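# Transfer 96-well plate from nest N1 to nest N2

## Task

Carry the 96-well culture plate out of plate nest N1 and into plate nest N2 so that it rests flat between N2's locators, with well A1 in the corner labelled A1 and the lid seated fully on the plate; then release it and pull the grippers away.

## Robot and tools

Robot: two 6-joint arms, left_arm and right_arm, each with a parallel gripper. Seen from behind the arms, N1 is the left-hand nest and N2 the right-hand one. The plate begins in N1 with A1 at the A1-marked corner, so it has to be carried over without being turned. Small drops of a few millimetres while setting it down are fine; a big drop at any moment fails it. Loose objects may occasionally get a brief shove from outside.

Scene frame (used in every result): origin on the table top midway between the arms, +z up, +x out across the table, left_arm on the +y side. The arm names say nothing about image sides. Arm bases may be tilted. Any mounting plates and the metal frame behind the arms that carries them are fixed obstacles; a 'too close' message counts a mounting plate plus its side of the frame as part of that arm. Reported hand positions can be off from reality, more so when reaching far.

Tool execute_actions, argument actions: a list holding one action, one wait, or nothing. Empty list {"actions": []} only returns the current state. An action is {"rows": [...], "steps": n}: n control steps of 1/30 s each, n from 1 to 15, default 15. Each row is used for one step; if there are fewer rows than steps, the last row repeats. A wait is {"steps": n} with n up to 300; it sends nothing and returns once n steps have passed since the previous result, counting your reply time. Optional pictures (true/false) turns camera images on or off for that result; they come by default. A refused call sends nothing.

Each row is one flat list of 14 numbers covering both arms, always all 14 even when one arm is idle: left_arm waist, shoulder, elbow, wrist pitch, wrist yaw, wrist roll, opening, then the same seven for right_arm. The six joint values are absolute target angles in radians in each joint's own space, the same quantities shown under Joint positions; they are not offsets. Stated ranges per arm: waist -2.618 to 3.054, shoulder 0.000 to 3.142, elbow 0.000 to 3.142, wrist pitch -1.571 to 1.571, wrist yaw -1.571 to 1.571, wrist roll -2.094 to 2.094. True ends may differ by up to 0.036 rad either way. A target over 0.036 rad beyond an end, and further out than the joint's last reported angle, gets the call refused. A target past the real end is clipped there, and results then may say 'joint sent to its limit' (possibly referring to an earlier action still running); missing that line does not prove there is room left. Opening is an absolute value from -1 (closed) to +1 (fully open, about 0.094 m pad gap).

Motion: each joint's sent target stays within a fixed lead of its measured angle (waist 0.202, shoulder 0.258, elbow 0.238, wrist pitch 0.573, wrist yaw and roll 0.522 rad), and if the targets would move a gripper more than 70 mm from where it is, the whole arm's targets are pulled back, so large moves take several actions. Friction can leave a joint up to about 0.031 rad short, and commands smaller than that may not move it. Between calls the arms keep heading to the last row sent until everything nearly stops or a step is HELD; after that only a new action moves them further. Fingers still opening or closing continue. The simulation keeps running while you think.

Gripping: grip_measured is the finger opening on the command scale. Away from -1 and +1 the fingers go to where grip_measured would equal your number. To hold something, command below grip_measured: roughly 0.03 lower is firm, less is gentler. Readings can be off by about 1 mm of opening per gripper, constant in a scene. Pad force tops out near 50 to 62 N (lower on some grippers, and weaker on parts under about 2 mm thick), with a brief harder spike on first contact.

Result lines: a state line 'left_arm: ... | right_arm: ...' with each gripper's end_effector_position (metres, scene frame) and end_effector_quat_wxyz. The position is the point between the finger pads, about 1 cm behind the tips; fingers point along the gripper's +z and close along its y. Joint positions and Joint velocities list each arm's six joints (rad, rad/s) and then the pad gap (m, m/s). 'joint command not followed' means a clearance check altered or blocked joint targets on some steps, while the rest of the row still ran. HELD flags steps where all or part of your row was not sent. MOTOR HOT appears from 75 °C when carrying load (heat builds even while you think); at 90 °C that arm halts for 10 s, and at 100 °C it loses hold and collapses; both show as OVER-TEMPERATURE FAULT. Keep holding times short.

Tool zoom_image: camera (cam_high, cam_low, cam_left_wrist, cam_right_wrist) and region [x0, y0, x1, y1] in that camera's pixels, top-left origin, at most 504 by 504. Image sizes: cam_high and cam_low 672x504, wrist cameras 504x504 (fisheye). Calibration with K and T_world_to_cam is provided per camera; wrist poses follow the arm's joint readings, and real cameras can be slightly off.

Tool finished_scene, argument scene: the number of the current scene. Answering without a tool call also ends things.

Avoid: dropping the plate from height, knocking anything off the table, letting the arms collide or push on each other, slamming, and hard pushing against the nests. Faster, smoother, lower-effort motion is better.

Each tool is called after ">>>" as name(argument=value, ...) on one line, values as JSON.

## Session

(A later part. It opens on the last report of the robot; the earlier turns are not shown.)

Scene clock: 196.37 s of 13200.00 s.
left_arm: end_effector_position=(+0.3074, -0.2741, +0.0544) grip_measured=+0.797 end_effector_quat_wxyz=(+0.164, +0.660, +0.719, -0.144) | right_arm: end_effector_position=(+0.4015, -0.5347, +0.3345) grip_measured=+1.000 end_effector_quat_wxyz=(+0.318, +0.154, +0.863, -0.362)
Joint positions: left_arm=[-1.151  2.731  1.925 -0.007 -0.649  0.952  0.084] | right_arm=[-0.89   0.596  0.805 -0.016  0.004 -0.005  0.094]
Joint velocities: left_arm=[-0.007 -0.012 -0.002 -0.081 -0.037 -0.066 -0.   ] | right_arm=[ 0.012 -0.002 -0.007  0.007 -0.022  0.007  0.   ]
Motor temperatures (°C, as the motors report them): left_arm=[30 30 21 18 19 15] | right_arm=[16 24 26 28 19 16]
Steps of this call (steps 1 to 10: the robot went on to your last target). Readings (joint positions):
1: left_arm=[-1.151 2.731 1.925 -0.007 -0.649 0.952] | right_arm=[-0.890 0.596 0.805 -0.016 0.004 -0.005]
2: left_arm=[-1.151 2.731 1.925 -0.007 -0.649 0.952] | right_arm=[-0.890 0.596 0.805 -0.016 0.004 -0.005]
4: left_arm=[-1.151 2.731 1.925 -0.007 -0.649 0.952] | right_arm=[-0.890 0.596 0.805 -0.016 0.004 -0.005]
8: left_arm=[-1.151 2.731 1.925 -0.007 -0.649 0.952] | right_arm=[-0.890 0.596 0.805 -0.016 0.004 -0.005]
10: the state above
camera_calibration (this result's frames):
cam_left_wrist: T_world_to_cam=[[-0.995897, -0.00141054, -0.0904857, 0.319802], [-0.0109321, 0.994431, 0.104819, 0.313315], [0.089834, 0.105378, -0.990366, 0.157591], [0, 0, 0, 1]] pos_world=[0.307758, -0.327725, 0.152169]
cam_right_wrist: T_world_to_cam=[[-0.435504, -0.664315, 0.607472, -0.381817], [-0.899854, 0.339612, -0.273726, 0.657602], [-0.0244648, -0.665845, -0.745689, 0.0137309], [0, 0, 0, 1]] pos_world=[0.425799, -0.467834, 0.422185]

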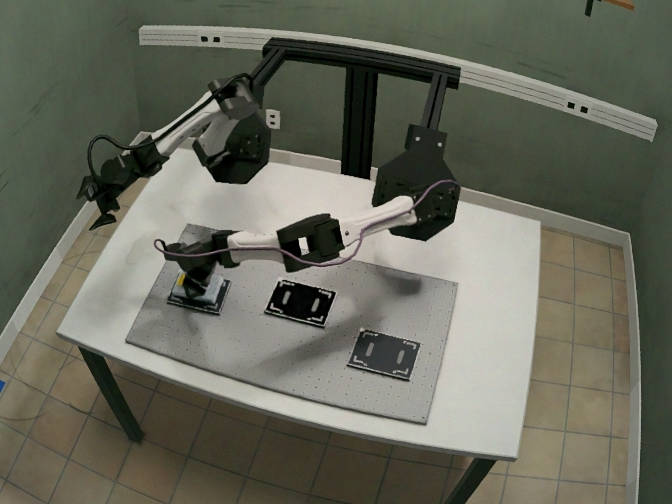

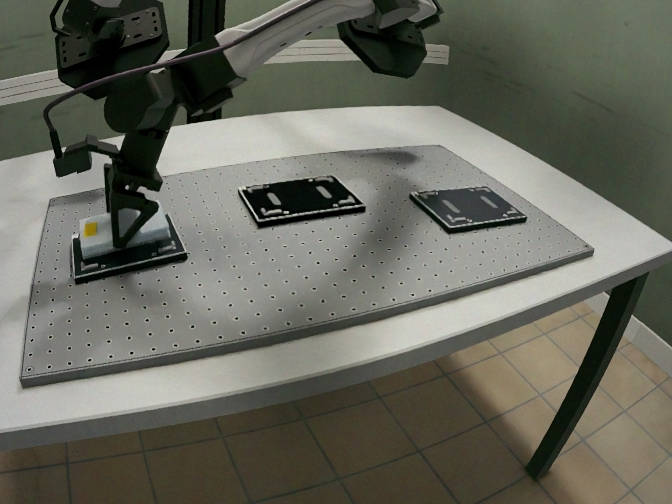

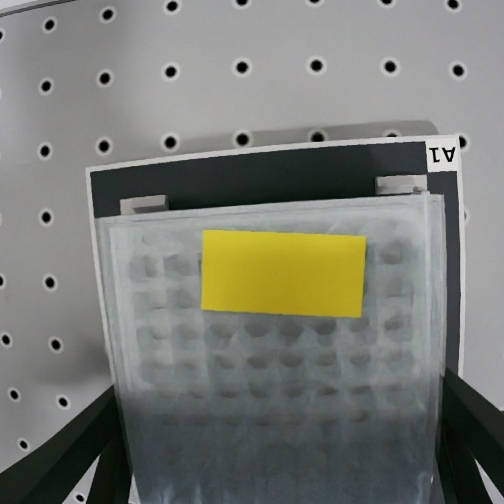

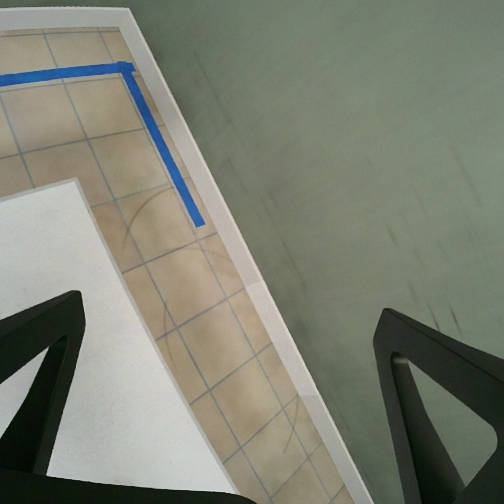

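>>> execute_actions(actions=[{"rows":[[-1.152,2.74,1.95,-0.008,-0.61,0.958,0.765,-0.9,0.6,0.8,0,0,0,1],[-1.145,2.74,1.95,-0.008,-0.61,0.958,0.765,-0.9,0.6,0.8,0,0,0,1],[-1.14,2.745,1.95,-0.008,-0.61,0.958,0.765,-0.9,0.6,0.8,0,0,0,1],[-1.135,2.745,1.95,-0.008,-0.61,0.958,0.765,-0.9,0.6,0.8,0,0,0,1],[-1.13,2.748,1.95,-0.008,-0.61,0.965,0.765,-0.9,0.6,0.8,0,0,0,1]]}], pictures=false)

>>> execute_actions(actions=[{"steps":10}])

>>> zoom_image(camera="cam_low", region=[40,160,220,300])

Scene clock: 206.87 s of 13200.00 s.
left_arm: end_effector_position=(+0.3089, -0.2721, +0.0472) grip_measured=+0.797 end_effector_quat_wxyz=(+0.162, +0.659, +0.718, -0.153) | right_arm: end_effector_position=(+0.4015, -0.5347, +0.3345) grip_measured=+1.000 end_effector_quat_wxyz=(+0.318, +0.154, +0.863, -0.362)
Joint positions: left_arm=[-1.133  2.731  1.925 -0.007 -0.621  0.959  0.084] | right_arm=[-0.89   0.596  0.805 -0.016  0.004 -0.005  0.094]
Joint velocities: left_arm=[-0.012  0.032  0.002 -0.125 -0.022  0.022 -0.001] | right_arm=[-0.002 -0.002 -0.007 -0.066 -0.037 -0.007  0.   ]
Motor temperatures (°C, as the motors report them): left_arm=[33 30 21 18 19 15] | right_arm=[16 24 26 28 19 16]
Steps of this call (steps 1 to 15: the robot went on to your last target; steps 16 to 90: nothing new was sent; then 7.00 s passed at rest; steps 91 to 105: all 15 steps of this action). Readings (joint positions):
91: left_arm=[-1.151 2.731 1.925 -0.007 -0.646 0.952] | right_arm=[-0.890 0.596 0.805 -0.016 0.004 -0.005]
92: left_arm=[-1.151 2.731 1.925 -0.007 -0.640 0.952] | right_arm=[-0.890 0.596 0.805 -0.016 0.004 -0.005]
94: left_arm=[-1.151 2.731 1.925 -0.007 -0.632 0.952] | right_arm=[-0.890 0.596 0.805 -0.016 0.004 -0.005]
98: left_arm=[-1.142 2.731 1.925 -0.007 -0.623 0.957] | right_arm=[-0.890 0.596 0.805 -0.016 0.004 -0.005]
105: the state above

Scene clock: 207.20 s of 13200.00 s.
left_arm: end_effector_position=(+0.3088, -0.2724, +0.0473) grip_measured=+0.797 end_effector_quat_wxyz=(+0.162, +0.659, +0.718, -0.154) | right_arm: end_effector_position=(+0.4015, -0.5347, +0.3345) grip_measured=+1.000 end_effector_quat_wxyz=(+0.318, +0.154, +0.863, -0.362)
Joint positions: left_arm=[-1.133  2.731  1.925 -0.007 -0.619  0.959  0.084] | right_arm=[-0.89   0.596  0.805 -0.016  0.004 -0.005  0.094]
Joint velocities: left_arm=[ 0.007 -0.007  0.002  0.037 -0.022 -0.022 -0.   ] | right_arm=[-0.007  0.007  0.007 -0.007  0.037  0.066  0.   ]
Motor temperatures (°C, as the motors report them): left_arm=[34 30 21 18 19 15] | right_arm=[16 24 26 28 19 16]
Steps of this call (steps 1 to 10: the robot went on to your last target). Readings (joint positions):
1: left_arm=[-1.133 2.731 1.925 -0.007 -0.620 0.959] | right_arm=[-0.890 0.596 0.805 -0.016 0.004 -0.005]
2: left_arm=[-1.133 2.731 1.925 -0.007 -0.620 0.959] | right_arm=[-0.890 0.596 0.805 -0.016 0.004 -0.005]
4: left_arm=[-1.133 2.731 1.925 -0.007 -0.619 0.959] | right_arm=[-0.890 0.596 0.805 -0.016 0.004 -0.005]
8: left_arm=[-1.133 2.731 1.925 -0.007 -0.619 0.959] | right_arm=[-0.890 0.596 0.805 -0.016 0.004 -0.005]
10: the state above
camera_calibration (this result's frames):
cam_left_wrist: T_world_to_cam=[[-0.99722, 0.00146697, -0.0745027, 0.321004], [-0.00549738, 0.995633, 0.0931868, 0.311515], [0.074314, 0.0933373, -0.992857, 0.151868], [0, 0, 0, 1]] pos_world=[0.310538, -0.3248, 0.14567]
cam_right_wrist: T_world_to_cam=[[-0.435504, -0.664315, 0.607472, -0.381817], [-0.899854, 0.339612, -0.273726, 0.657602], [-0.0244648, -0.665845, -0.745689, 0.0137309], [0, 0, 0, 1]] pos_world=[0.425799, -0.467834, 0.422185]

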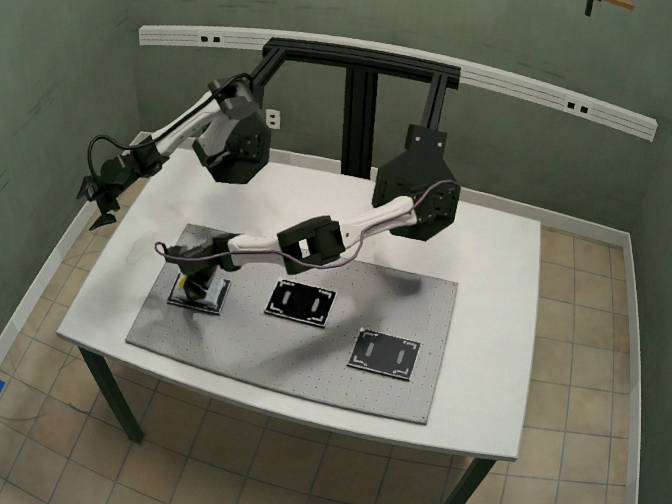

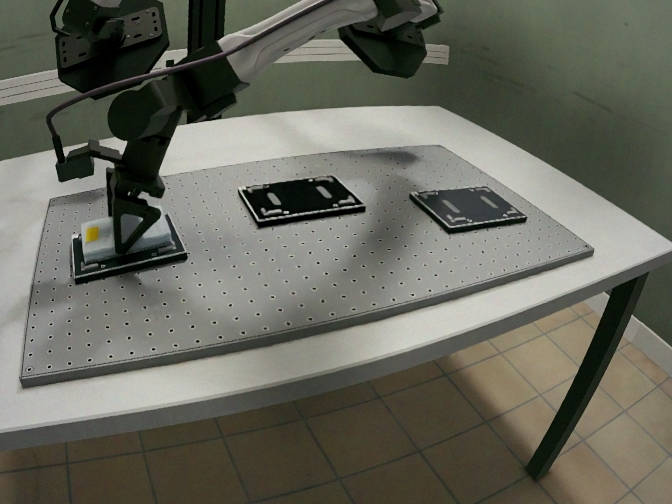

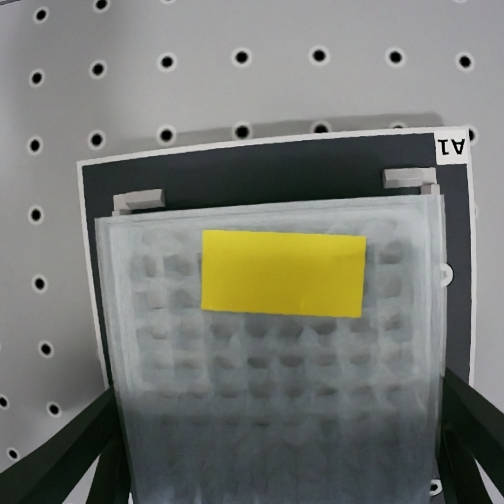

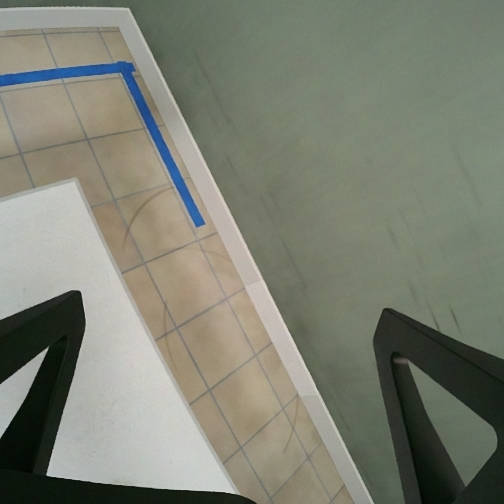

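Region (40, 160, 220, 300) of cam_low's 672x504 image, scaled by 2.800, with more detail than that image has.

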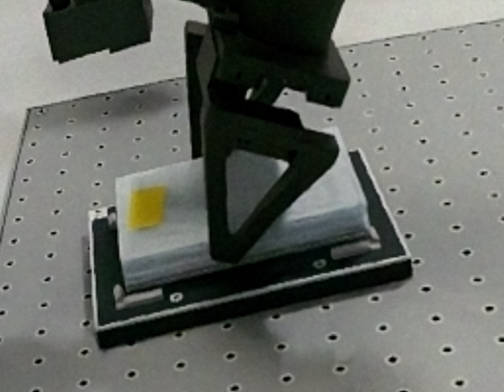

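>>> execute_actions(actions=[{"rows":[[-1.13,2.74,1.95,0.015,-0.598,0.965,0.765,-0.9,0.6,0.8,0,0,0,1]]}], pictures=false)

>>> execute_actions(actions=[{"rows":[[-1.12,2.74,1.95,0.015,-0.59,0.965,0.765,-0.9,0.6,0.8,0,0,0,1],[-1.115,2.74,1.95,0.015,-0.58,0.965,0.765,-0.9,0.6,0.8,0,0,0,1],[-1.115,2.74,1.95,0.015,-0.57,0.965,0.765,-0.9,0.6,0.8,0,0,0,1]]}])

>>> zoom_image(camera="cam_low", region=[40,160,220,300])

Scene clock: 216.30 s of 13200.00 s.
left_arm: end_effector_position=(+0.3099, -0.2749, +0.0486) grip_measured=+0.797 end_effector_quat_wxyz=(+0.167, +0.656, +0.719, -0.159) | right_arm: end_effector_position=(+0.4015, -0.5347, +0.3345) grip_measured=+1.000 end_effector_quat_wxyz=(+0.318, +0.154, +0.863, -0.362)
Joint positions: left_arm=[-1.133  2.731  1.925  0.005 -0.608  0.96   0.084] | right_arm=[-0.89   0.596  0.805 -0.016  0.004 -0.005  0.094]
Joint velocities: left_arm=[-0.012 -0.012 -0.007 -0.051 -0.007  0.007 -0.001] | right_arm=[ 0.007 -0.012 -0.012  0.051 -0.007 -0.037  0.   ]
Motor temperatures (°C, as the motors report them): left_arm=[35 30 22 18 19 15] | right_arm=[16 24 26 28 19 16]
Steps of this call (steps 1 to 15: the robot went on to your last target; steps 16 to 90: nothing new was sent; then 5.60 s passed at rest; steps 91 to 105: all 15 steps of this action). Readings (joint positions):
91: left_arm=[-1.133 2.731 1.925 -0.006 -0.617 0.960] | right_arm=[-0.890 0.596 0.805 -0.016 0.004 -0.005]
92: left_arm=[-1.133 2.731 1.925 -0.004 -0.615 0.960] | right_arm=[-0.890 0.596 0.805 -0.016 0.004 -0.005]
94: left_arm=[-1.133 2.731 1.925 -0.000 -0.612 0.960] | right_arm=[-0.890 0.596 0.805 -0.016 0.004 -0.005]
98: left_arm=[-1.133 2.731 1.925 0.003 -0.609 0.960] | right_arm=[-0.890 0.596 0.805 -0.016 0.004 -0.005]
105: the state above

Scene clock: 216.80 s of 13200.00 s.
left_arm: end_effector_position=(+0.3109, -0.2751, +0.0453) grip_measured=+0.797 end_effector_quat_wxyz=(+0.168, +0.653, +0.719, -0.168) | right_arm: end_effector_position=(+0.4015, -0.5347, +0.3345) grip_measured=+1.000 end_effector_quat_wxyz=(+0.318, +0.154, +0.863, -0.362)
Joint positions: left_arm=[-1.123  2.731  1.925  0.008 -0.584  0.961  0.084] | right_arm=[-0.89   0.596  0.805 -0.016  0.004 -0.005  0.094]
Joint velocities: left_arm=[ 0.017  0.002 -0.007 -0.022 -0.007 -0.022  0.001] | right_arm=[-0.007 -0.012 -0.002  0.007 -0.051  0.081  0.   ]
Motor temperatures (°C, as the motors report them): left_arm=[35 30 22 18 19 15] | right_arm=[16 24 26 28 19 16]
Steps of this call (steps 1 to 15: all 15 steps of this action). Readings (joint positions):
1: left_arm=[-1.133 2.731 1.925 0.005 -0.606 0.960] | right_arm=[-0.890 0.596 0.805 -0.016 0.004 -0.005]
2: left_arm=[-1.131 2.731 1.925 0.005 -0.603 0.960] | right_arm=[-0.890 0.596 0.805 -0.016 0.004 -0.005]
4: left_arm=[-1.128 2.731 1.925 0.005 -0.594 0.960] | right_arm=[-0.890 0.596 0.805 -0.016 0.004 -0.005]
8: left_arm=[-1.123 2.731 1.925 0.006 -0.586 0.960] | right_arm=[-0.890 0.596 0.805 -0.016 0.004 -0.005]
15: the state above
camera_calibration (this result's frames):
cam_left_wrist: T_world_to_cam=[[-0.997983, -0.00803177, -0.062968, 0.320047], [-0.0121418, 0.997801, 0.0651632, 0.318308], [0.0623061, 0.0657964, -0.995886, 0.14624], [0, 0, 0, 1]] pos_world=[0.314155, -0.324659, 0.145049]
cam_right_wrist: T_world_to_cam=[[-0.435504, -0.664315, 0.607472, -0.381817], [-0.899854, 0.339612, -0.273726, 0.657602], [-0.0244648, -0.665845, -0.745689, 0.0137309], [0, 0, 0, 1]] pos_world=[0.425799, -0.467834, 0.422185]

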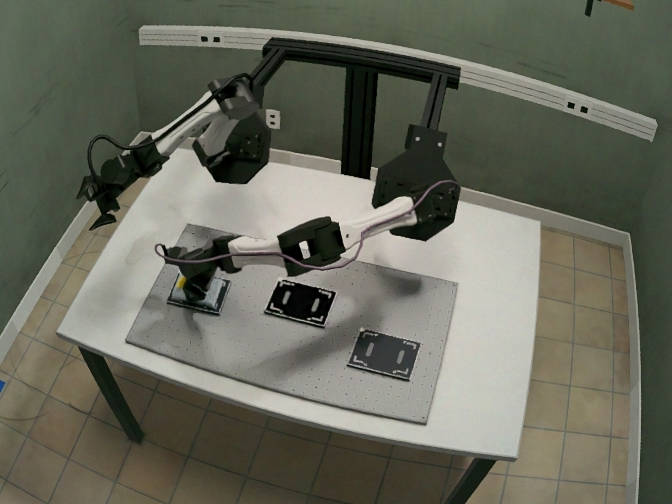

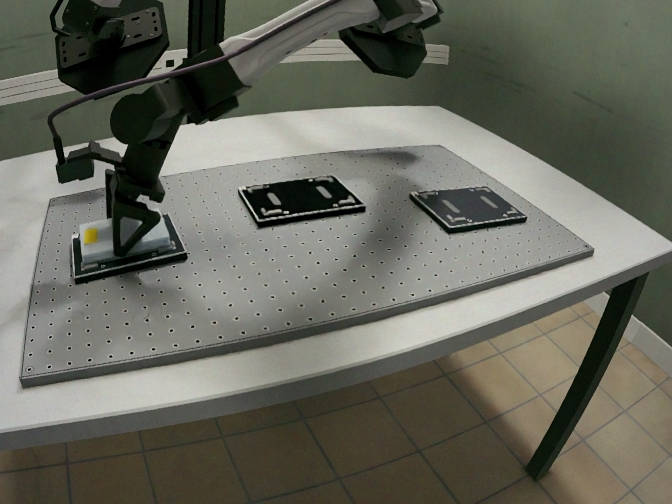

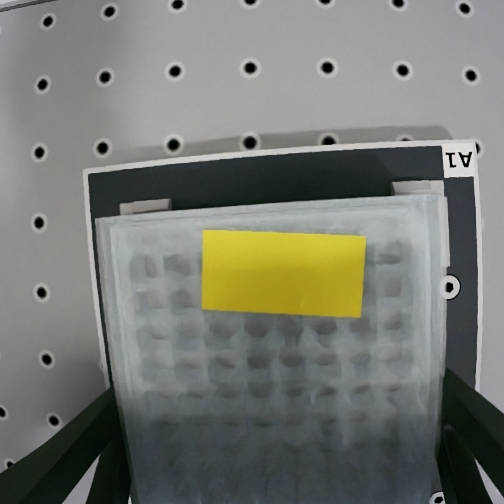

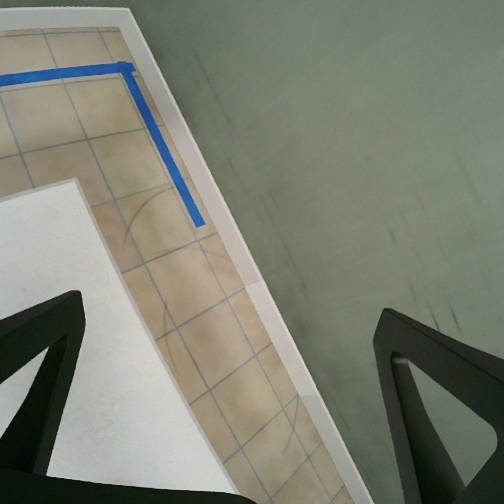

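Region (40, 160, 220, 300) of cam_low's 672x504 image, scaled by 2.800, with more detail than that image has.

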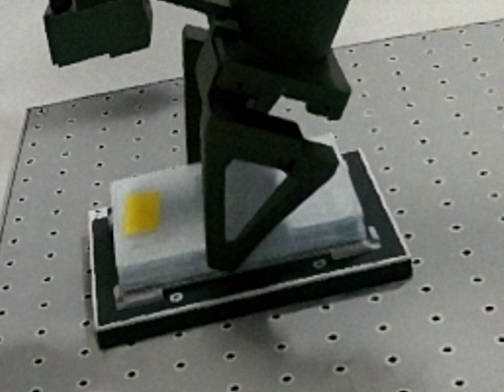

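Need about 1 mm −x, +y: reduce wrist pitch.

>>> execute_actions(actions=[{"rows":[[-1.12,2.745,1.95,-0.012,-0.585,0.975,0.765,-0.9,0.6,0.8,0,0,0,1]]}], pictures=false)

>>> execute_actions(actions=[{"rows":[[-1.108,2.752,1.95,-0.005,-0.58,0.975,0.765,-0.9,0.6,0.8,0,0,0,1]]}])

>>> zoom_image(camera="cam_low", region=[40,160,220,300])

Scene clock: 231.00 s of 13200.00 s.
left_arm: end_effector_position=(+0.3098, -0.2746, +0.0450) grip_measured=+0.797 end_effector_quat_wxyz=(+0.167, +0.658, +0.715, -0.167) | right_arm: end_effector_position=(+0.4015, -0.5347, +0.3345) grip_measured=+1.000 end_effector_quat_wxyz=(+0.318, +0.154, +0.863, -0.362)
Joint positions: left_arm=[-1.123  2.731  1.925  0.003 -0.584  0.971  0.084] | right_arm=[-0.89   0.596  0.805 -0.016  0.004 -0.005  0.094]
Joint velocities: left_arm=[-0.017 -0.027  0.007 -0.007  0.022  0.007 -0.001] | right_arm=[ 0.002 -0.002  0.002 -0.007  0.022 -0.037  0.   ]
Motor temperatures (°C, as the motors report them): left_arm=[37 30 22 18 19 15] | right_arm=[16 24 26 28 19 16]
Steps of this call (steps 1 to 15: the robot went on to your last target; steps 16 to 90: nothing new was sent; then 10.70 s passed at rest; steps 91 to 105: all 15 steps of this action). Readings (joint positions):
91: left_arm=[-1.123 2.731 1.925 0.007 -0.584 0.962] | right_arm=[-0.890 0.596 0.805 -0.016 0.004 -0.005]
92: left_arm=[-1.123 2.731 1.925 0.006 -0.584 0.964] | right_arm=[-0.890 0.596 0.805 -0.016 0.004 -0.005]
94: left_arm=[-1.123 2.731 1.925 0.005 -0.584 0.967] | right_arm=[-0.890 0.596 0.805 -0.016 0.004 -0.005]
98: left_arm=[-1.123 2.731 1.925 0.003 -0.584 0.970] | right_arm=[-0.890 0.596 0.805 -0.016 0.004 -0.005]
105: the state above

Scene clock: 231.50 s of 13200.00 s.
left_arm: end_effector_position=(+0.3098, -0.2746, +0.0450) grip_measured=+0.797 end_effector_quat_wxyz=(+0.167, +0.658, +0.715, -0.167) | right_arm: end_effector_position=(+0.4015, -0.5347, +0.3345) grip_measured=+1.000 end_effector_quat_wxyz=(+0.318, +0.154, +0.863, -0.362)
Joint positions: left_arm=[-1.123  2.731  1.925  0.003 -0.584  0.971  0.084] | right_arm=[-0.89   0.596  0.805 -0.016  0.004 -0.005  0.094]
Joint velocities: left_arm=[ 0.012  0.007  0.012  0.066  0.007 -0.037  0.   ] | right_arm=[-0.002 -0.007  0.007  0.007 -0.007  0.007  0.   ]
Motor temperatures (°C, as the motors report them): left_arm=[37 30 22 18 19 15] | right_arm=[16 24 26 28 19 16]
Steps of this call (steps 1 to 15: all 15 steps of this action). Readings (joint positions):
1: left_arm=[-1.123 2.731 1.925 0.003 -0.584 0.971] | right_arm=[-0.890 0.596 0.805 -0.016 0.004 -0.005]
2: left_arm=[-1.123 2.731 1.925 0.003 -0.584 0.971] | right_arm=[-0.890 0.596 0.805 -0.016 0.004 -0.005]
4: left_arm=[-1.123 2.731 1.925 0.003 -0.584 0.971] | right_arm=[-0.890 0.596 0.805 -0.016 0.004 -0.005]
8: left_arm=[-1.123 2.731 1.925 0.003 -0.584 0.971] | right_arm=[-0.890 0.596 0.805 -0.016 0.004 -0.005]
15: the state above
camera_calibration (this result's frames):
cam_left_wrist: T_world_to_cam=[[-0.997868, 0.004991, -0.0650782, 0.322632], [0.000602264, 0.997734, 0.0672839, 0.313798], [0.0652665, 0.0671013, -0.995609, 0.145447], [0, 0, 0, 1]] pos_world=[0.312262, -0.324457, 0.144691]
cam_right_wrist: T_world_to_cam=[[-0.435504, -0.664315, 0.607472, -0.381817], [-0.899854, 0.339612, -0.273726, 0.657602], [-0.0244648, -0.665845, -0.745689, 0.0137309], [0, 0, 0, 1]] pos_world=[0.425799, -0.467834, 0.422185]

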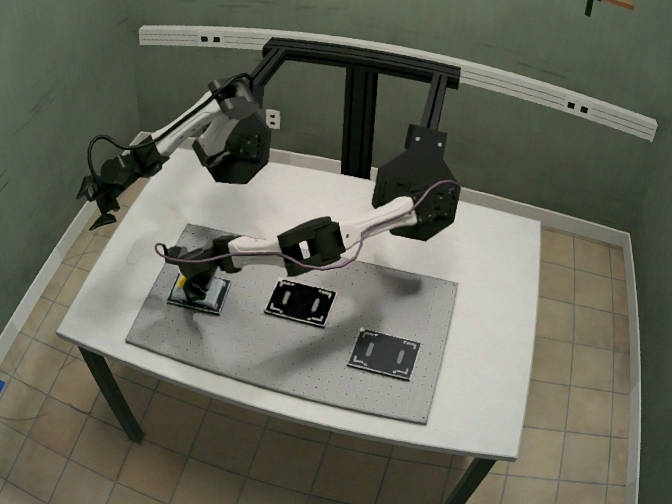

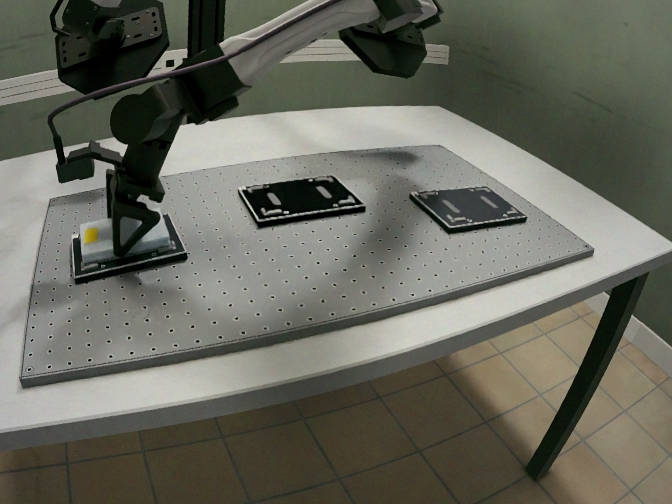

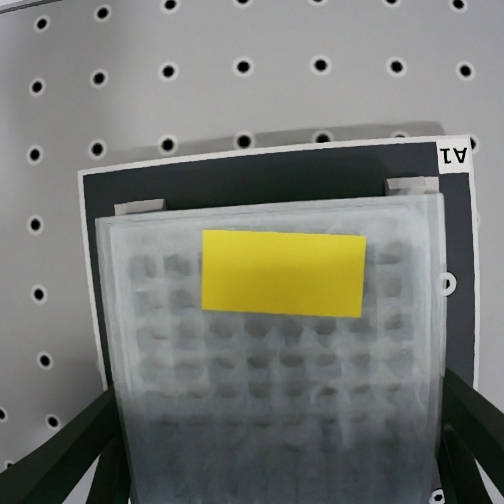

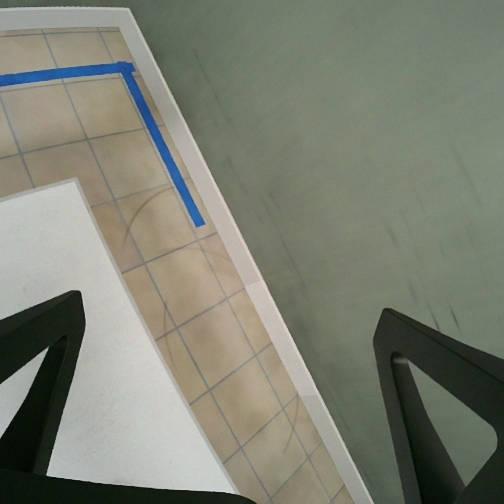

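Region (40, 160, 220, 300) of cam_low's 672x504 image, scaled by 2.800, with more detail than that image has.

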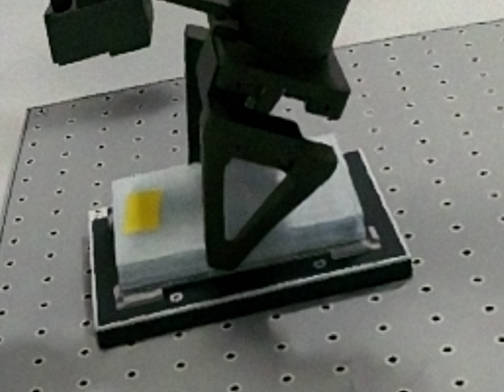

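>>> execute_actions(actions=[{"rows":[[-1.13,2.745,1.95,-0.03,-0.585,0.94,0.765,-0.9,0.6,0.8,0,0,0,1]]}])

>>> zoom_image(camera="cam_low", region=[40,160,220,300])

Scene clock: 237.13 s of 13200.00 s.
left_arm: end_effector_position=(+0.3090, -0.2744, +0.0452) grip_measured=+0.797 end_effector_quat_wxyz=(+0.164, +0.654, +0.719, -0.168) | right_arm: end_effector_position=(+0.4015, -0.5347, +0.3345) grip_measured=+1.000 end_effector_quat_wxyz=(+0.318, +0.154, +0.863, -0.362)
Joint positions: left_arm=[-1.123  2.731  1.925 -0.001 -0.584  0.957  0.084] | right_arm=[-0.89   0.596  0.805 -0.016  0.004 -0.005  0.094]
Joint velocities: left_arm=[ 0.002 -0.007 -0.002 -0.11   0.022 -0.007 -0.001] | right_arm=[ 0.012  0.007 -0.007  0.022 -0.066 -0.066  0.   ]
Motor temperatures (°C, as the motors report them): left_arm=[38 29 22 18 19 15] | right_arm=[16 24 26 28 19 16]
Steps of this call (steps 1 to 15: the robot went on to your last target; steps 16 to 90: nothing new was sent; then 2.13 s passed at rest; steps 91 to 105: all 15 steps of this action). Readings (joint positions):
91: left_arm=[-1.123 2.731 1.925 0.001 -0.584 0.968] | right_arm=[-0.890 0.596 0.805 -0.016 0.004 -0.005]
92: left_arm=[-1.123 2.731 1.925 -0.000 -0.584 0.965] | right_arm=[-0.890 0.596 0.805 -0.016 0.004 -0.005]
94: left_arm=[-1.123 2.731 1.925 -0.001 -0.584 0.960] | right_arm=[-0.890 0.596 0.805 -0.016 0.004 -0.005]
98: left_arm=[-1.123 2.731 1.925 -0.001 -0.584 0.957] | right_arm=[-0.890 0.596 0.805 -0.016 0.004 -0.005]
105: the state above
camera_calibration (this result's frames):
cam_left_wrist: T_world_to_cam=[[-0.998328, -0.00369731, -0.0576824, 0.31921], [-0.00764845, 0.997627, 0.0684285, 0.316095], [0.0572925, 0.0687553, -0.995987, 0.148575], [0, 0, 0, 1]] pos_world=[0.312582, -0.32438, 0.144761]
cam_right_wrist: T_world_to_cam=[[-0.435504, -0.664315, 0.607472, -0.381817], [-0.899854, 0.339612, -0.273726, 0.657602], [-0.0244648, -0.665845, -0.745689, 0.0137309], [0, 0, 0, 1]] pos_world=[0.425799, -0.467834, 0.422185]

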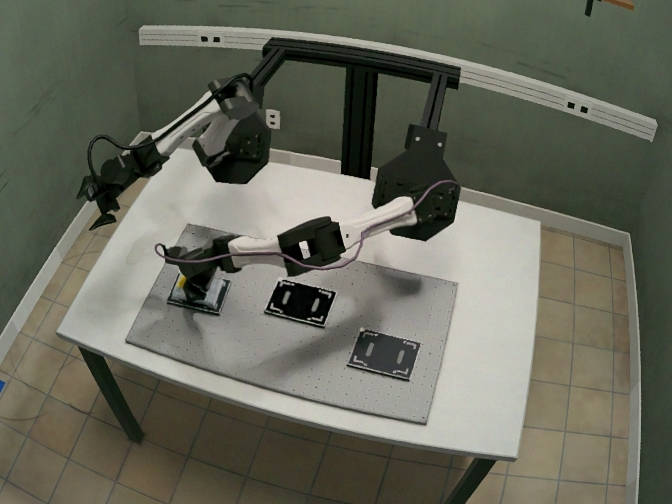

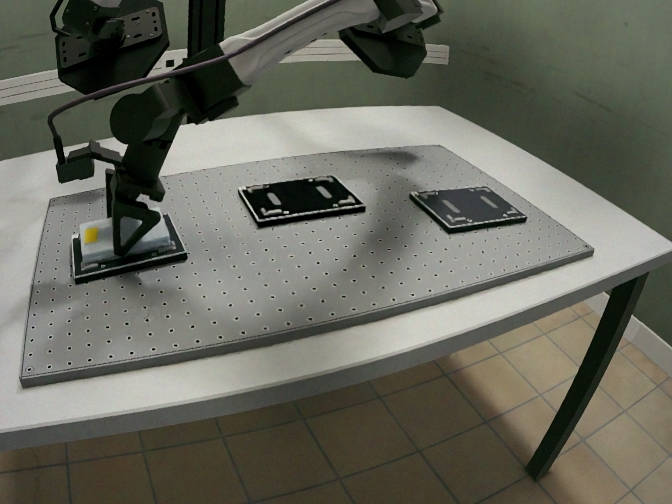

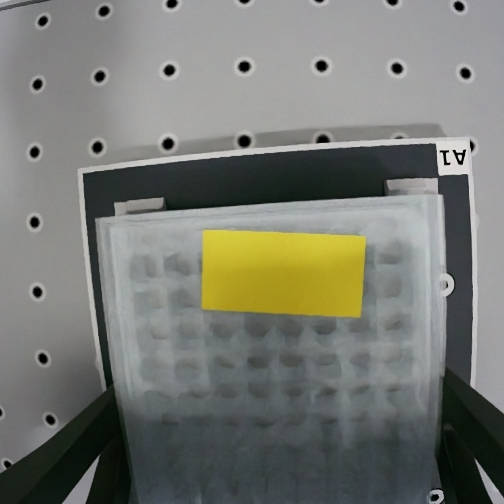

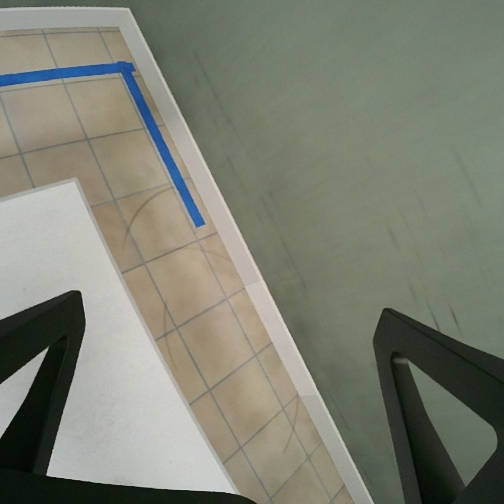

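Region (40, 160, 220, 300) of cam_low's 672x504 image, scaled by 2.800, with more detail than that image has.

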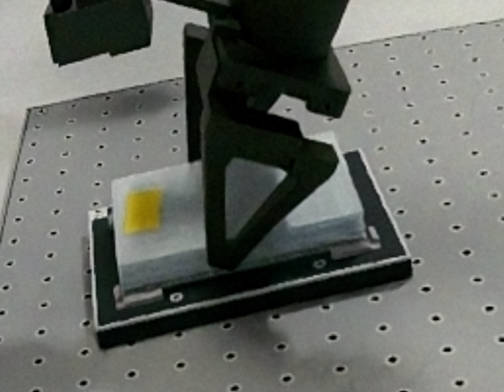

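Release and see.

>>> execute_actions(actions=[{"rows":[[-1.13,2.735,1.93,-0.001,-0.585,0.957,1,-0.9,0.6,0.8,0,0,0,1]]}], pictures=false)

>>> execute_actions(actions=[{"rows":[[-1.15,2.715,1.93,-0.001,-0.62,0.957,1,-0.9,0.6,0.8,0,0,0,1],[-1.16,2.715,1.93,-0.001,-0.64,0.957,1,-0.9,0.6,0.8,0,0,0,1],[-1.18,2.71,1.93,-0.001,-0.66,0.957,1,-0.9,0.6,0.8,0,0,0,1],[-1.2,2.7,1.93,-0.001,-0.68,0.957,1,-0.9,0.6,0.8,0,0,0,1],[-1.22,2.7,1.93,-0.001,-0.7,0.957,1,-0.9,0.6,0.8,0,0,0,1]]}])

>>> zoom_image(camera="cam_low", region=[40,160,220,300])

Scene clock: 248.57 s of 13200.00 s.
left_arm: end_effector_position=(+0.3091, -0.2745, +0.0452) grip_measured=+1.000 end_effector_quat_wxyz=(+0.165, +0.654, +0.719, -0.168) | right_arm: end_effector_position=(+0.4015, -0.5347, +0.3345) grip_measured=+1.000 end_effector_quat_wxyz=(+0.318, +0.154, +0.863, -0.362)
Joint positions: left_arm=[-1.123  2.731  1.925 -0.    -0.584  0.957  0.094] | right_arm=[-0.89   0.596  0.805 -0.016  0.004 -0.005  0.094]
Joint velocities: left_arm=[ 0.002 -0.002 -0.012 -0.022 -0.007  0.007  0.   ] | right_arm=[ 0.017 -0.032 -0.002 -0.022 -0.037 -0.051  0.   ]
Motor temperatures (°C, as the motors report them): left_arm=[40 29 22 18 19 15] | right_arm=[16 24 26 28 19 16]
Steps of this call (steps 1 to 15: the robot went on to your last target; steps 16 to 90: nothing new was sent; then 7.93 s passed at rest; steps 91 to 105: all 15 steps of this action). Readings (joint positions):
91: left_arm=[-1.123 2.731 1.925 -0.000 -0.584 0.957] | right_arm=[-0.890 0.596 0.805 -0.016 0.004 -0.005]
92: left_arm=[-1.123 2.731 1.925 -0.000 -0.584 0.957] | right_arm=[-0.890 0.596 0.805 -0.016 0.004 -0.005]
94: left_arm=[-1.123 2.731 1.925 -0.000 -0.584 0.957] | right_arm=[-0.890 0.596 0.805 -0.016 0.004 -0.005]
98: left_arm=[-1.123 2.731 1.925 -0.000 -0.584 0.957] | right_arm=[-0.890 0.596 0.805 -0.016 0.004 -0.005]
105: the state above

Scene clock: 249.07 s of 13200.00 s.
left_arm: end_effector_position=(+0.3029, -0.2952, +0.1002) grip_measured=+1.000 end_effector_quat_wxyz=(+0.197, +0.665, +0.705, -0.149) | right_arm: end_effector_position=(+0.4015, -0.5347, +0.3345) grip_measured=+1.000 end_effector_quat_wxyz=(+0.318, +0.154, +0.863, -0.362)
Joint positions: left_arm=[-1.233  2.71   1.925 -0.001 -0.68   0.957  0.094] | right_arm=[-0.89   0.596  0.805 -0.016  0.004 -0.005  0.094]
Joint velocities: left_arm=[ 0.066  0.027 -0.002 -0.066 -0.037  0.022  0.   ] | right_arm=[ 0.007 -0.022 -0.017 -0.066 -0.022 -0.037  0.   ]
Motor temperatures (°C, as the motors report them): left_arm=[40 29 22 18 19 15] | right_arm=[16 24 26 28 19 16]
Steps of this call (steps 1 to 15: all 15 steps of this action). Readings (joint positions):
1: left_arm=[-1.125 2.731 1.925 -0.000 -0.588 0.957] | right_arm=[-0.890 0.596 0.805 -0.016 0.004 -0.005]
2: left_arm=[-1.127 2.731 1.925 -0.000 -0.596 0.957] | right_arm=[-0.890 0.596 0.805 -0.016 0.004 -0.005]
4: left_arm=[-1.142 2.729 1.925 -0.001 -0.621 0.957] | right_arm=[-0.890 0.596 0.805 -0.016 0.004 -0.005]
8: left_arm=[-1.201 2.718 1.925 -0.002 -0.662 0.957] | right_arm=[-0.890 0.596 0.805 -0.016 0.004 -0.005]
15: the state above
camera_calibration (this result's frames):
cam_left_wrist: T_world_to_cam=[[-0.990363, 0.0113084, -0.138035, 0.326373], [0.00390832, 0.998546, 0.0537636, 0.331239], [0.138442, 0.052706, -0.988967, 0.175194], [0, 0, 0, 1]] pos_world=[0.297679, -0.343682, 0.200503]
cam_right_wrist: T_world_to_cam=[[-0.435504, -0.664315, 0.607472, -0.381817], [-0.899854, 0.339612, -0.273726, 0.657602], [-0.0244648, -0.665845, -0.745689, 0.0137309], [0, 0, 0, 1]] pos_world=[0.425799, -0.467834, 0.422185]

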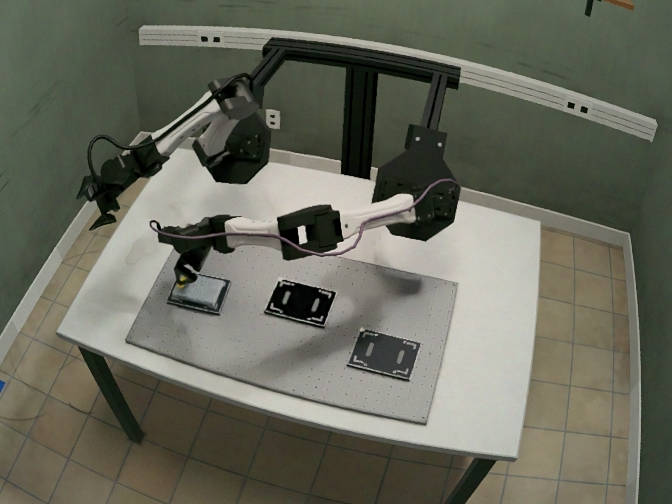

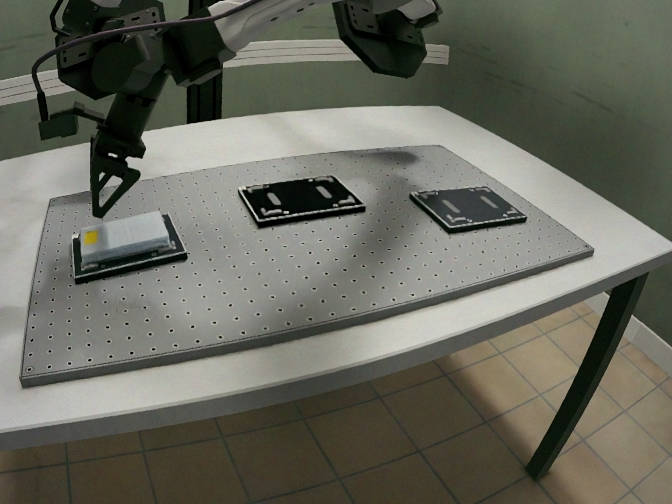

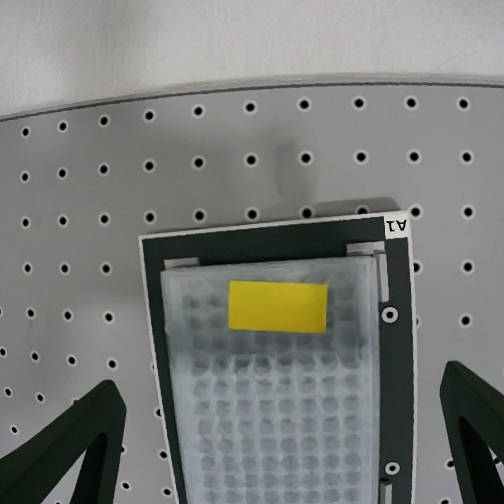

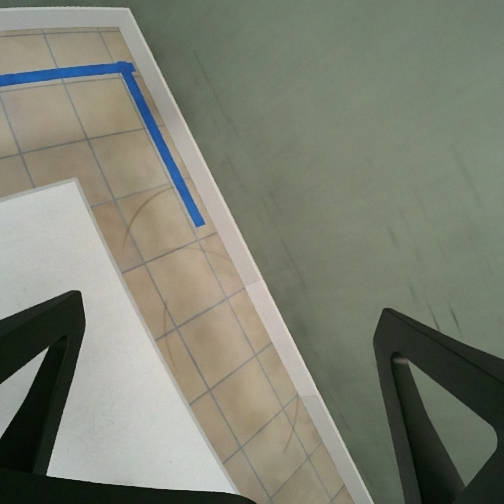

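Region (40, 160, 220, 300) of cam_low's 672x504 image, scaled by 2.800, with more detail than that image has.

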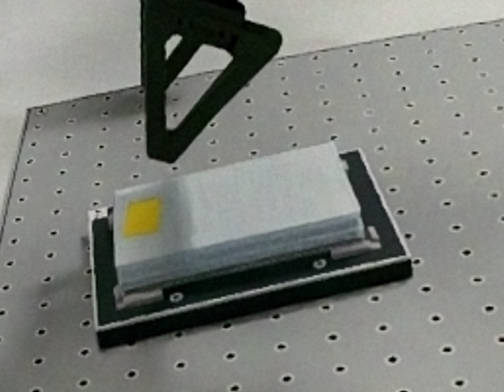

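>>> execute_actions(actions=[{"rows":[[-1.165,2.73,1.93,0.015,-0.64,0.957,1,-0.9,0.6,0.8,0,0,0,1]]}], pictures=false)

>>> execute_actions(actions=[{"rows":[[-1.15,2.735,1.93,0.015,-0.63,0.957,1,-0.9,0.6,0.8,0,0,0,1],[-1.14,2.74,1.93,0.015,-0.62,0.957,1,-0.9,0.6,0.8,0,0,0,1],[-1.13,2.742,1.93,0.015,-0.605,0.957,1,-0.9,0.6,0.8,0,0,0,1]]}])

>>> zoom_image(camera="cam_low", region=[60,190,200,290])

Scene clock: 255.83 s of 13200.00 s.
left_arm: end_effector_position=(+0.3195, -0.2779, +0.0655) grip_measured=+1.000 end_effector_quat_wxyz=(+0.179, +0.652, +0.722, -0.145) | right_arm: end_effector_position=(+0.4015, -0.5347, +0.3345) grip_measured=+1.000 end_effector_quat_wxyz=(+0.318, +0.154, +0.863, -0.362)
Joint positions: left_arm=[-1.159  2.71   1.925  0.007 -0.648  0.957  0.094] | right_arm=[-0.89   0.596  0.805 -0.016  0.004 -0.005  0.094]
Joint velocities: left_arm=[-0.012 -0.007 -0.017  0.007  0.022  0.037  0.   ] | right_arm=[-0.012 -0.012 -0.012 -0.081  0.037  0.007  0.   ]
Motor temperatures (°C, as the motors report them): left_arm=[41 30 22 18 19 15] | right_arm=[16 24 26 29 19 16]
Steps of this call (steps 1 to 15: the robot went on to your last target; steps 16 to 90: nothing new was sent; then 3.27 s passed at rest; steps 91 to 105: all 15 steps of this action). Readings (joint positions):
91: left_arm=[-1.224 2.710 1.925 -0.000 -0.682 0.957] | right_arm=[-0.890 0.596 0.805 -0.016 0.004 -0.005]
92: left_arm=[-1.218 2.710 1.925 0.001 -0.672 0.957] | right_arm=[-0.890 0.596 0.805 -0.016 0.004 -0.005]
94: left_arm=[-1.199 2.710 1.925 0.004 -0.661 0.957] | right_arm=[-0.890 0.596 0.805 -0.016 0.004 -0.005]
98: left_arm=[-1.163 2.710 1.925 0.006 -0.654 0.957] | right_arm=[-0.890 0.596 0.805 -0.016 0.004 -0.005]
105: the state above

Scene clock: 256.33 s of 13200.00 s.
left_arm: end_effector_position=(+0.3113, -0.2755, +0.0496) grip_measured=+1.000 end_effector_quat_wxyz=(+0.169, +0.653, +0.721, -0.157) | right_arm: end_effector_position=(+0.4015, -0.5347, +0.3345) grip_measured=+1.000 end_effector_quat_wxyz=(+0.318, +0.154, +0.863, -0.362)
Joint positions: left_arm=[-1.135  2.731  1.925  0.012 -0.613  0.957  0.094] | right_arm=[-0.89   0.596  0.805 -0.016  0.004 -0.005  0.094]
Joint velocities: left_arm=[-0.002 -0.002  0.012 -0.007  0.007  0.037  0.   ] | right_arm=[-0.002 -0.017  0.007 -0.051  0.022 -0.022  0.   ]
Motor temperatures (°C, as the motors report them): left_arm=[41 30 22 18 19 15] | right_arm=[16 24 26 29 19 16]
Steps of this call (steps 1 to 15: all 15 steps of this action). Readings (joint positions):
1: left_arm=[-1.159 2.711 1.925 0.008 -0.647 0.957] | right_arm=[-0.890 0.596 0.805 -0.016 0.004 -0.005]
2: left_arm=[-1.159 2.712 1.925 0.010 -0.643 0.957] | right_arm=[-0.890 0.596 0.805 -0.016 0.004 -0.005]
4: left_arm=[-1.155 2.717 1.925 0.012 -0.631 0.957] | right_arm=[-0.890 0.596 0.805 -0.016 0.004 -0.005]
8: left_arm=[-1.141 2.729 1.925 0.012 -0.619 0.957] | right_arm=[-0.890 0.596 0.805 -0.016 0.004 -0.005]
15: the state above
camera_calibration (this result's frames):
cam_left_wrist: T_world_to_cam=[[-0.996794, -0.0141109, -0.0787542, 0.319492], [-0.0203212, 0.996697, 0.0786214, 0.320083], [0.0773847, 0.0799697, -0.993789, 0.14966], [0, 0, 0, 1]] pos_world=[0.313391, -0.326486, 0.148726]
cam_right_wrist: T_world_to_cam=[[-0.435504, -0.664315, 0.607472, -0.381817], [-0.899854, 0.339612, -0.273726, 0.657602], [-0.0244648, -0.665845, -0.745689, 0.0137309], [0, 0, 0, 1]] pos_world=[0.425799, -0.467834, 0.422185]

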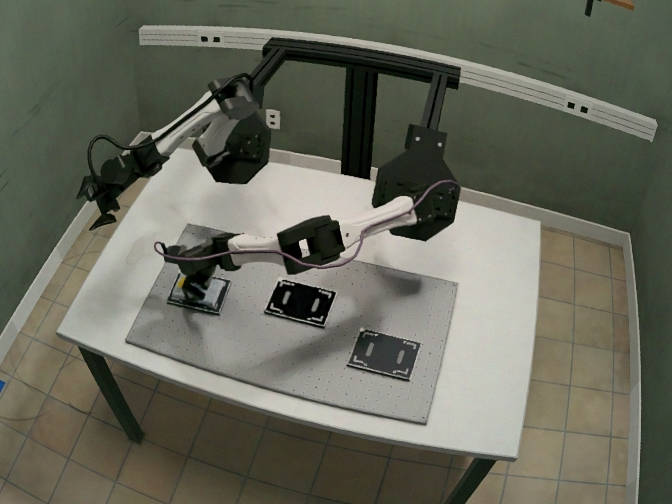

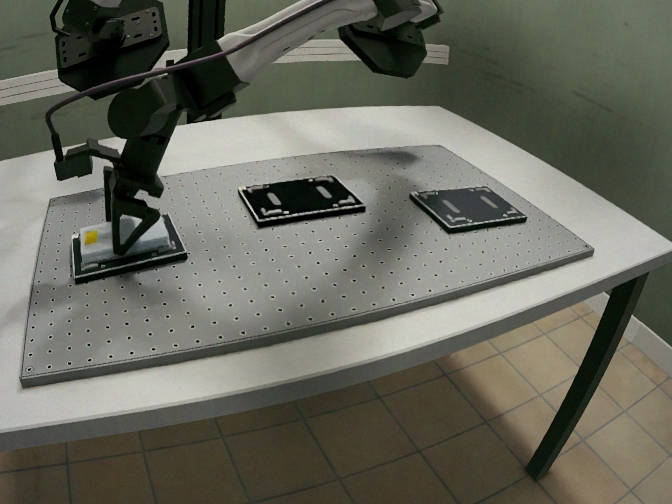

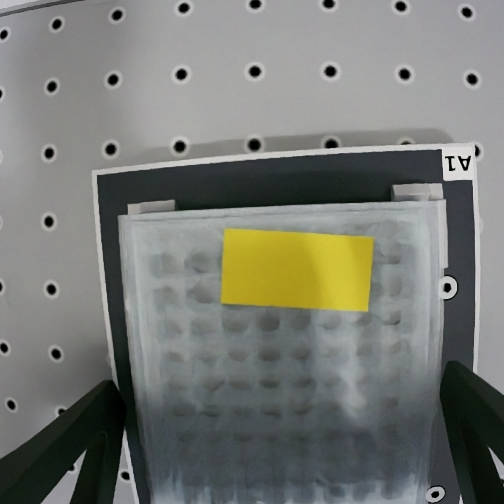

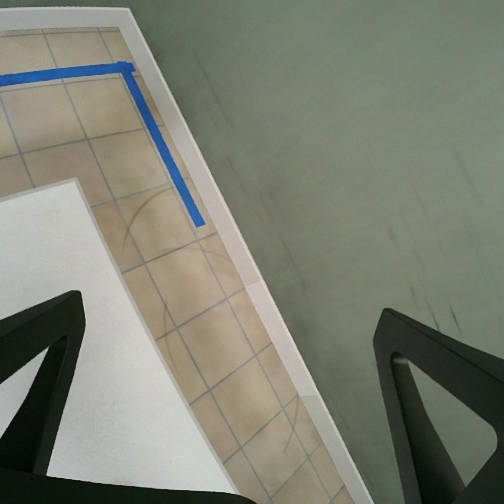

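Region (60, 190, 200, 290) of cam_low's 672x504 image, scaled by 3.600, with more detail than that image has; it fills the top 360 rows of this view, and the rest is white.

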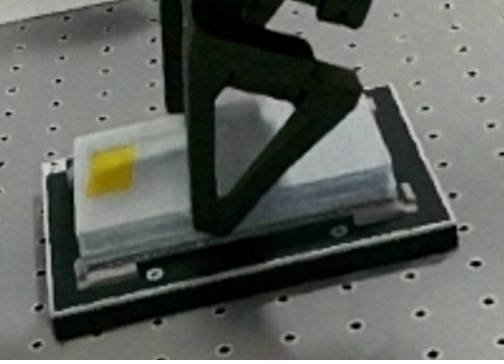

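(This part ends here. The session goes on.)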